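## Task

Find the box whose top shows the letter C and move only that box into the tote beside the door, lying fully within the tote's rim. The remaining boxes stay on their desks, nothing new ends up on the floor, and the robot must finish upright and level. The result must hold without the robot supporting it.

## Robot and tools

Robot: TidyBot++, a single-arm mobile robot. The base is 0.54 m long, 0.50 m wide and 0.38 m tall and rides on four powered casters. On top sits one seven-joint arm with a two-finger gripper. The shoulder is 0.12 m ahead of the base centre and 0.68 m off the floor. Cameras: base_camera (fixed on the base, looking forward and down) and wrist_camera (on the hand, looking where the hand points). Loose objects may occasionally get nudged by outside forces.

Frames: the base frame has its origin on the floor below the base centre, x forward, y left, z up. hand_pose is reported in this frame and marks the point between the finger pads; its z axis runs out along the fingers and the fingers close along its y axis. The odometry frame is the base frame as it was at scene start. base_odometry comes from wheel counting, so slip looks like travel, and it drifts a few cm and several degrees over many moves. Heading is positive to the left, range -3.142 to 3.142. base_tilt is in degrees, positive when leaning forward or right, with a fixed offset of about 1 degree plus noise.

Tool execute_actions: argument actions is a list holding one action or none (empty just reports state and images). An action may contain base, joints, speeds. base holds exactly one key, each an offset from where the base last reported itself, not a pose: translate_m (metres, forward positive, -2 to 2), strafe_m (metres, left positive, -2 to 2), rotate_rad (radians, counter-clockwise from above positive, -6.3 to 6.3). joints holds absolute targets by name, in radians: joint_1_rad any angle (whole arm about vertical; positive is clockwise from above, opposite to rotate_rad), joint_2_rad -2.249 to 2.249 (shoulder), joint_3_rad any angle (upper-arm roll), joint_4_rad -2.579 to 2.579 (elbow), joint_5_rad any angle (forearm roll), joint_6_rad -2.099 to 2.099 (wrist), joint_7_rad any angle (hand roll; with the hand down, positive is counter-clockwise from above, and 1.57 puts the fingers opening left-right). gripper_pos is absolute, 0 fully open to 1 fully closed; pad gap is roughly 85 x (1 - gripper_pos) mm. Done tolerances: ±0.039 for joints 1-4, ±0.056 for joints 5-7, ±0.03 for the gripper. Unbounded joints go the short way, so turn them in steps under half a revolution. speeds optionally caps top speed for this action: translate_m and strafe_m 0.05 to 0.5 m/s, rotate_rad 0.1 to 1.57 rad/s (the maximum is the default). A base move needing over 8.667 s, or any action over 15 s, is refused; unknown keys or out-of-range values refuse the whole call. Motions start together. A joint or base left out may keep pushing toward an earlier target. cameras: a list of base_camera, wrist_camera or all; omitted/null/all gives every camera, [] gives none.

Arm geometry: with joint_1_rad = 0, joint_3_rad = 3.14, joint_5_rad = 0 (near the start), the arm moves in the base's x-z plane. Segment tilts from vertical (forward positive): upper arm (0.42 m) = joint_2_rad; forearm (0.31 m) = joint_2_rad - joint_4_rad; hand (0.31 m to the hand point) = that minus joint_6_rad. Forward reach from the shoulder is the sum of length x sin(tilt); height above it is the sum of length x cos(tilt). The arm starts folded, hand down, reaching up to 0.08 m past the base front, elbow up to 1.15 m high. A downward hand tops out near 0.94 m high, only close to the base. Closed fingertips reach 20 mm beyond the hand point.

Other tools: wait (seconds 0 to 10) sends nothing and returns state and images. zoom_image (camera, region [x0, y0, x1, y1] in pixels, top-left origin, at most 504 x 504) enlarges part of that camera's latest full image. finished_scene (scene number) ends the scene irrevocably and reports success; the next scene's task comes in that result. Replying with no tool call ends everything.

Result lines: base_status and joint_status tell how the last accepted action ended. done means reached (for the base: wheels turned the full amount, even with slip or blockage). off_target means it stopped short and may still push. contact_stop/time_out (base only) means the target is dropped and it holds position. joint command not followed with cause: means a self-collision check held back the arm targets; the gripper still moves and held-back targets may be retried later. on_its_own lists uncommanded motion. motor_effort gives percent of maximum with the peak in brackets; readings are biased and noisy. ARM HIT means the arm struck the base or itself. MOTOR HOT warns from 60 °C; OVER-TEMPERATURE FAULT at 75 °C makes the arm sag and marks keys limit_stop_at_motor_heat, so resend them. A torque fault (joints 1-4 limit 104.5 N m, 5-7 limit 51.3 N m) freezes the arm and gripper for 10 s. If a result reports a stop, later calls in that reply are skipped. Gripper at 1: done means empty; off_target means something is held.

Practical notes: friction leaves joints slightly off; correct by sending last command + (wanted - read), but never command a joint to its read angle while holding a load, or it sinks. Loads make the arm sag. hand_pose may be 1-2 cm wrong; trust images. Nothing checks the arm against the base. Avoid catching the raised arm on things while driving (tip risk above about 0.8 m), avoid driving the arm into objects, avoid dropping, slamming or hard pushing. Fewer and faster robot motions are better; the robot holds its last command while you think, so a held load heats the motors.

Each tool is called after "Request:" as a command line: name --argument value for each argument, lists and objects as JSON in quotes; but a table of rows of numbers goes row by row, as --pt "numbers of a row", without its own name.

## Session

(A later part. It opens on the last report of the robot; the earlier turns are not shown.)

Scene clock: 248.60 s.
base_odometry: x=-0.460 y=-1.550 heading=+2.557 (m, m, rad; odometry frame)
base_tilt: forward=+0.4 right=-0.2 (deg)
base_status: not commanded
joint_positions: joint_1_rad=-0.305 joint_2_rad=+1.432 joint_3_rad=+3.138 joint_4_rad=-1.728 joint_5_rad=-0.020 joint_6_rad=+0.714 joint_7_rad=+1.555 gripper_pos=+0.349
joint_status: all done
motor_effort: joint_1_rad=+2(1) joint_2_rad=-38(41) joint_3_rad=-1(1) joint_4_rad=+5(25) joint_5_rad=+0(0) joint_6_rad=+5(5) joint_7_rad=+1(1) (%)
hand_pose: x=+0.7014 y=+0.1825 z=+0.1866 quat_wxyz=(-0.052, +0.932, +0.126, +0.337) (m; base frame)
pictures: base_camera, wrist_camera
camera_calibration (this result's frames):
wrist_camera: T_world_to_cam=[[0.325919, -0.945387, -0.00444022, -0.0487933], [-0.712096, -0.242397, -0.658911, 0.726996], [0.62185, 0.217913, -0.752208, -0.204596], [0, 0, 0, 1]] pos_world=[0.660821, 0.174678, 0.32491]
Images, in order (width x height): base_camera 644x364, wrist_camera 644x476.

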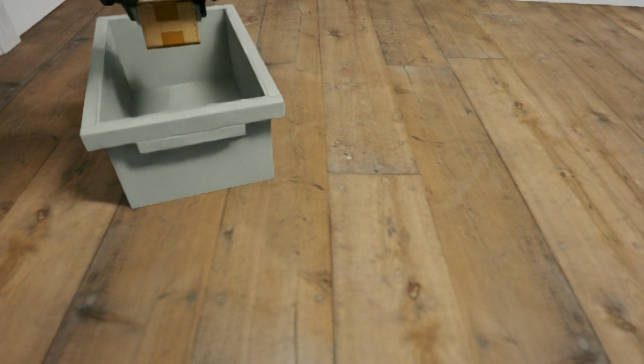

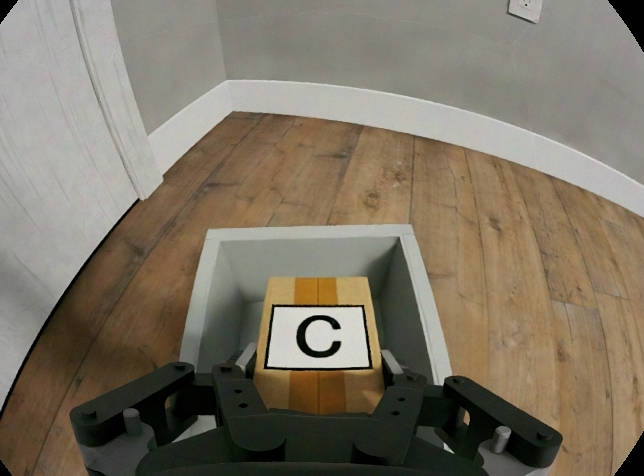

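Request:
execute_actions --actions '[{"joints":{"joint_2_rad":1.76,"joint_4_rad":-1.34}}]'

Scene clock: 254.17 s.
base_odometry: x=-0.460 y=-1.550 heading=+2.557 (m, m, rad; odometry frame)
base_tilt: forward=+0.4 right=-0.2 (deg)
base_status: not commanded
joint_positions: joint_1_rad=-0.306 joint_2_rad=+1.753 joint_3_rad=+3.138 joint_4_rad=-1.354 joint_5_rad=-0.020 joint_6_rad=+0.732 joint_7_rad=+1.555 gripper_pos=+0.349
joint_status: all done
motor_effort: joint_1_rad=+2(3) joint_2_rad=-39(41) joint_3_rad=-1(2) joint_4_rad=+7(8) joint_5_rad=+0(0) joint_6_rad=+6(6) joint_7_rad=+1(1) (%)
hand_pose: x=+0.7302 y=+0.1916 z=+0.0672 quat_wxyz=(-0.058, +0.919, +0.124, +0.370) (m; base frame)
pictures: base_camera, wrist_camera
camera_calibration (this result's frames):
wrist_camera: T_world_to_cam=[[0.325396, -0.945575, -0.00215478, -0.049899], [-0.665602, -0.22743, -0.710809, 0.63771], [0.671633, 0.232729, -0.703382, -0.356857], [0, 0, 0, 1]] pos_world=[0.680375, 0.180902, 0.202176]
Images, in order (width x height): base_camera 644x364, wrist_camera 644x476.

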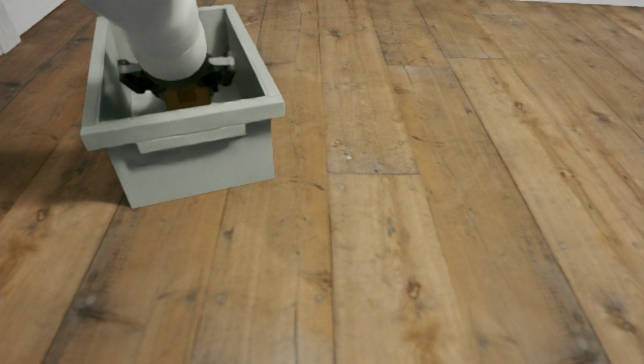

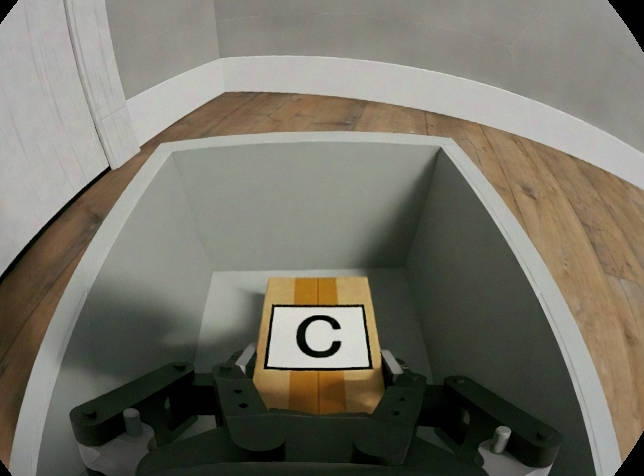

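Request:
execute_actions --actions '[{"joints":{"joint_2_rad":1.79}}]' --cameras '[]'

Request:
execute_actions --actions '[{"joints":{"gripper_pos":0.15}}]' --cameras '["wrist_camera"]'

Request:
execute_actions --actions '[{"joints":{"joint_2_rad":1.4,"joint_4_rad":-1.75}}]'

Scene clock: 261.03 s.
base_odometry: x=-0.460 y=-1.550 heading=+2.557 (m, m, rad; odometry frame)
base_tilt: forward=+0.4 right=-0.2 (deg)
base_status: not commanded
joint_positions: joint_1_rad=-0.306 joint_2_rad=+1.766 joint_3_rad=+3.138 joint_4_rad=-1.350 joint_5_rad=-0.020 joint_6_rad=+0.740 joint_7_rad=+1.555 gripper_pos=+0.349
joint_status: all done
motor_effort: joint_1_rad=+2(1) joint_2_rad=-36(39) joint_3_rad=-1(1) joint_4_rad=+6(7) joint_5_rad=+0(0) joint_6_rad=+4(6) joint_7_rad=+1(1) (%)
hand_pose: x=+0.7267 y=+0.1904 z=+0.0617 quat_wxyz=(-0.058, +0.919, +0.124, +0.369) (m; base frame)
pictures: none
No camera images: the call's "cameras" was empty. Leave "cameras" out to get every camera's image.

Scene clock: 262.20 s.
base_odometry: x=-0.460 y=-1.550 heading=+2.557 (m, m, rad; odometry frame)
base_tilt: forward=+0.4 right=-0.2 (deg)
base_status: not commanded
joint_positions: joint_1_rad=-0.306 joint_2_rad=+1.782 joint_3_rad=+3.138 joint_4_rad=-1.349 joint_5_rad=-0.020 joint_6_rad=+0.740 joint_7_rad=+1.555 gripper_pos=+0.150
joint_status: all done
motor_effort: joint_1_rad=+1(2) joint_2_rad=-37(38) joint_3_rad=-1(1) joint_4_rad=+5(6) joint_5_rad=+0(0) joint_6_rad=+5(6) joint_7_rad=+1(1) (%)
hand_pose: x=+0.7176 y=+0.1875 z=+0.0519 quat_wxyz=(-0.056, +0.922, +0.124, +0.362) (m; base frame)
pictures: wrist_camera
camera_calibration (this result's frames):
wrist_camera: T_world_to_cam=[[0.32532, -0.945601, -0.00238469, -0.0495647], [-0.676078, -0.23083, -0.69974, 0.625092], [0.661124, 0.229251, -0.714394, -0.349341], [0, 0, 0, 1]] pos_world=[0.669693, 0.177508, 0.187716]
Images, in order (width x height): wrist_camera 644x476.

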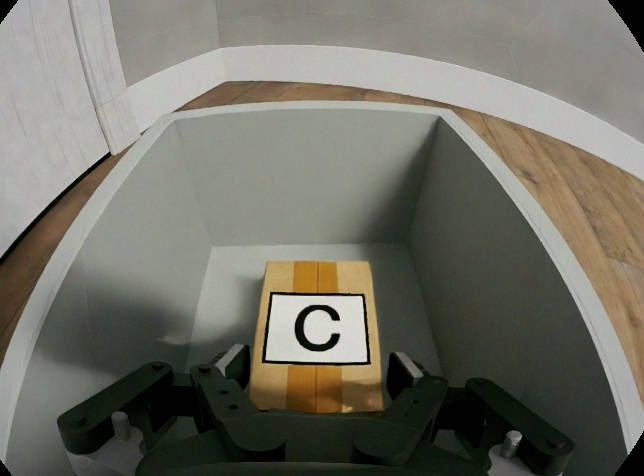

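Scene clock: 263.87 s.
base_odometry: x=-0.460 y=-1.550 heading=+2.557 (m, m, rad; odometry frame)
base_tilt: forward=+0.4 right=-0.2 (deg)
base_status: not commanded
joint_positions: joint_1_rad=-0.306 joint_2_rad=+1.402 joint_3_rad=+3.138 joint_4_rad=-1.735 joint_5_rad=-0.020 joint_6_rad=+0.740 joint_7_rad=+1.555 gripper_pos=+0.150
joint_status: all done
motor_effort: joint_1_rad=+2(2) joint_2_rad=-37(39) joint_3_rad=-1(1) joint_4_rad=+5(7) joint_5_rad=+0(0) joint_6_rad=+5(5) joint_7_rad=+1(1) (%)
hand_pose: x=+0.7176 y=+0.1879 z=+0.2096 quat_wxyz=(-0.056, +0.923, +0.125, +0.360) (m; base frame)
pictures: base_camera, wrist_camera
camera_calibration (this result's frames):
wrist_camera: T_world_to_cam=[[0.326567, -0.945171, -0.00256336, -0.0498318], [-0.679575, -0.232914, -0.69565, 0.737595], [0.656911, 0.228918, -0.718376, -0.232935], [0, 0, 0, 1]] pos_world=[0.670542, 0.17802, 0.345645]
Images, in order (width x height): base_camera 644x364, wrist_camera 644x476.

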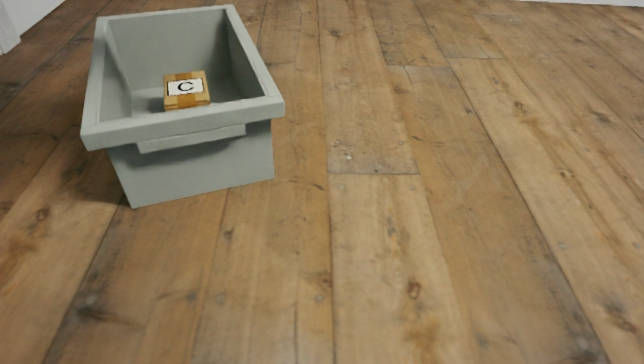

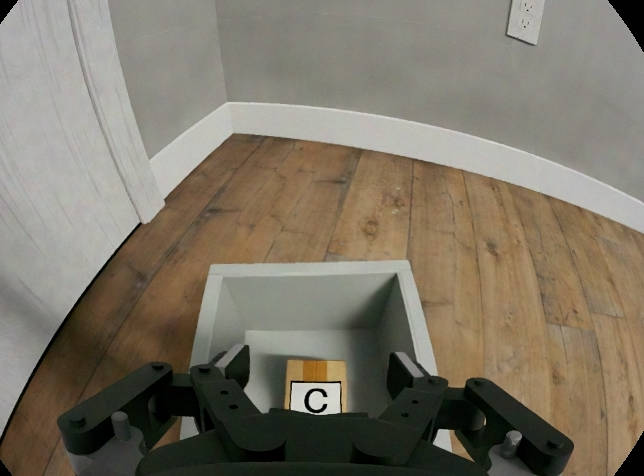

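Request:
finished_scene --scene 2

The scene is finished: the task was done.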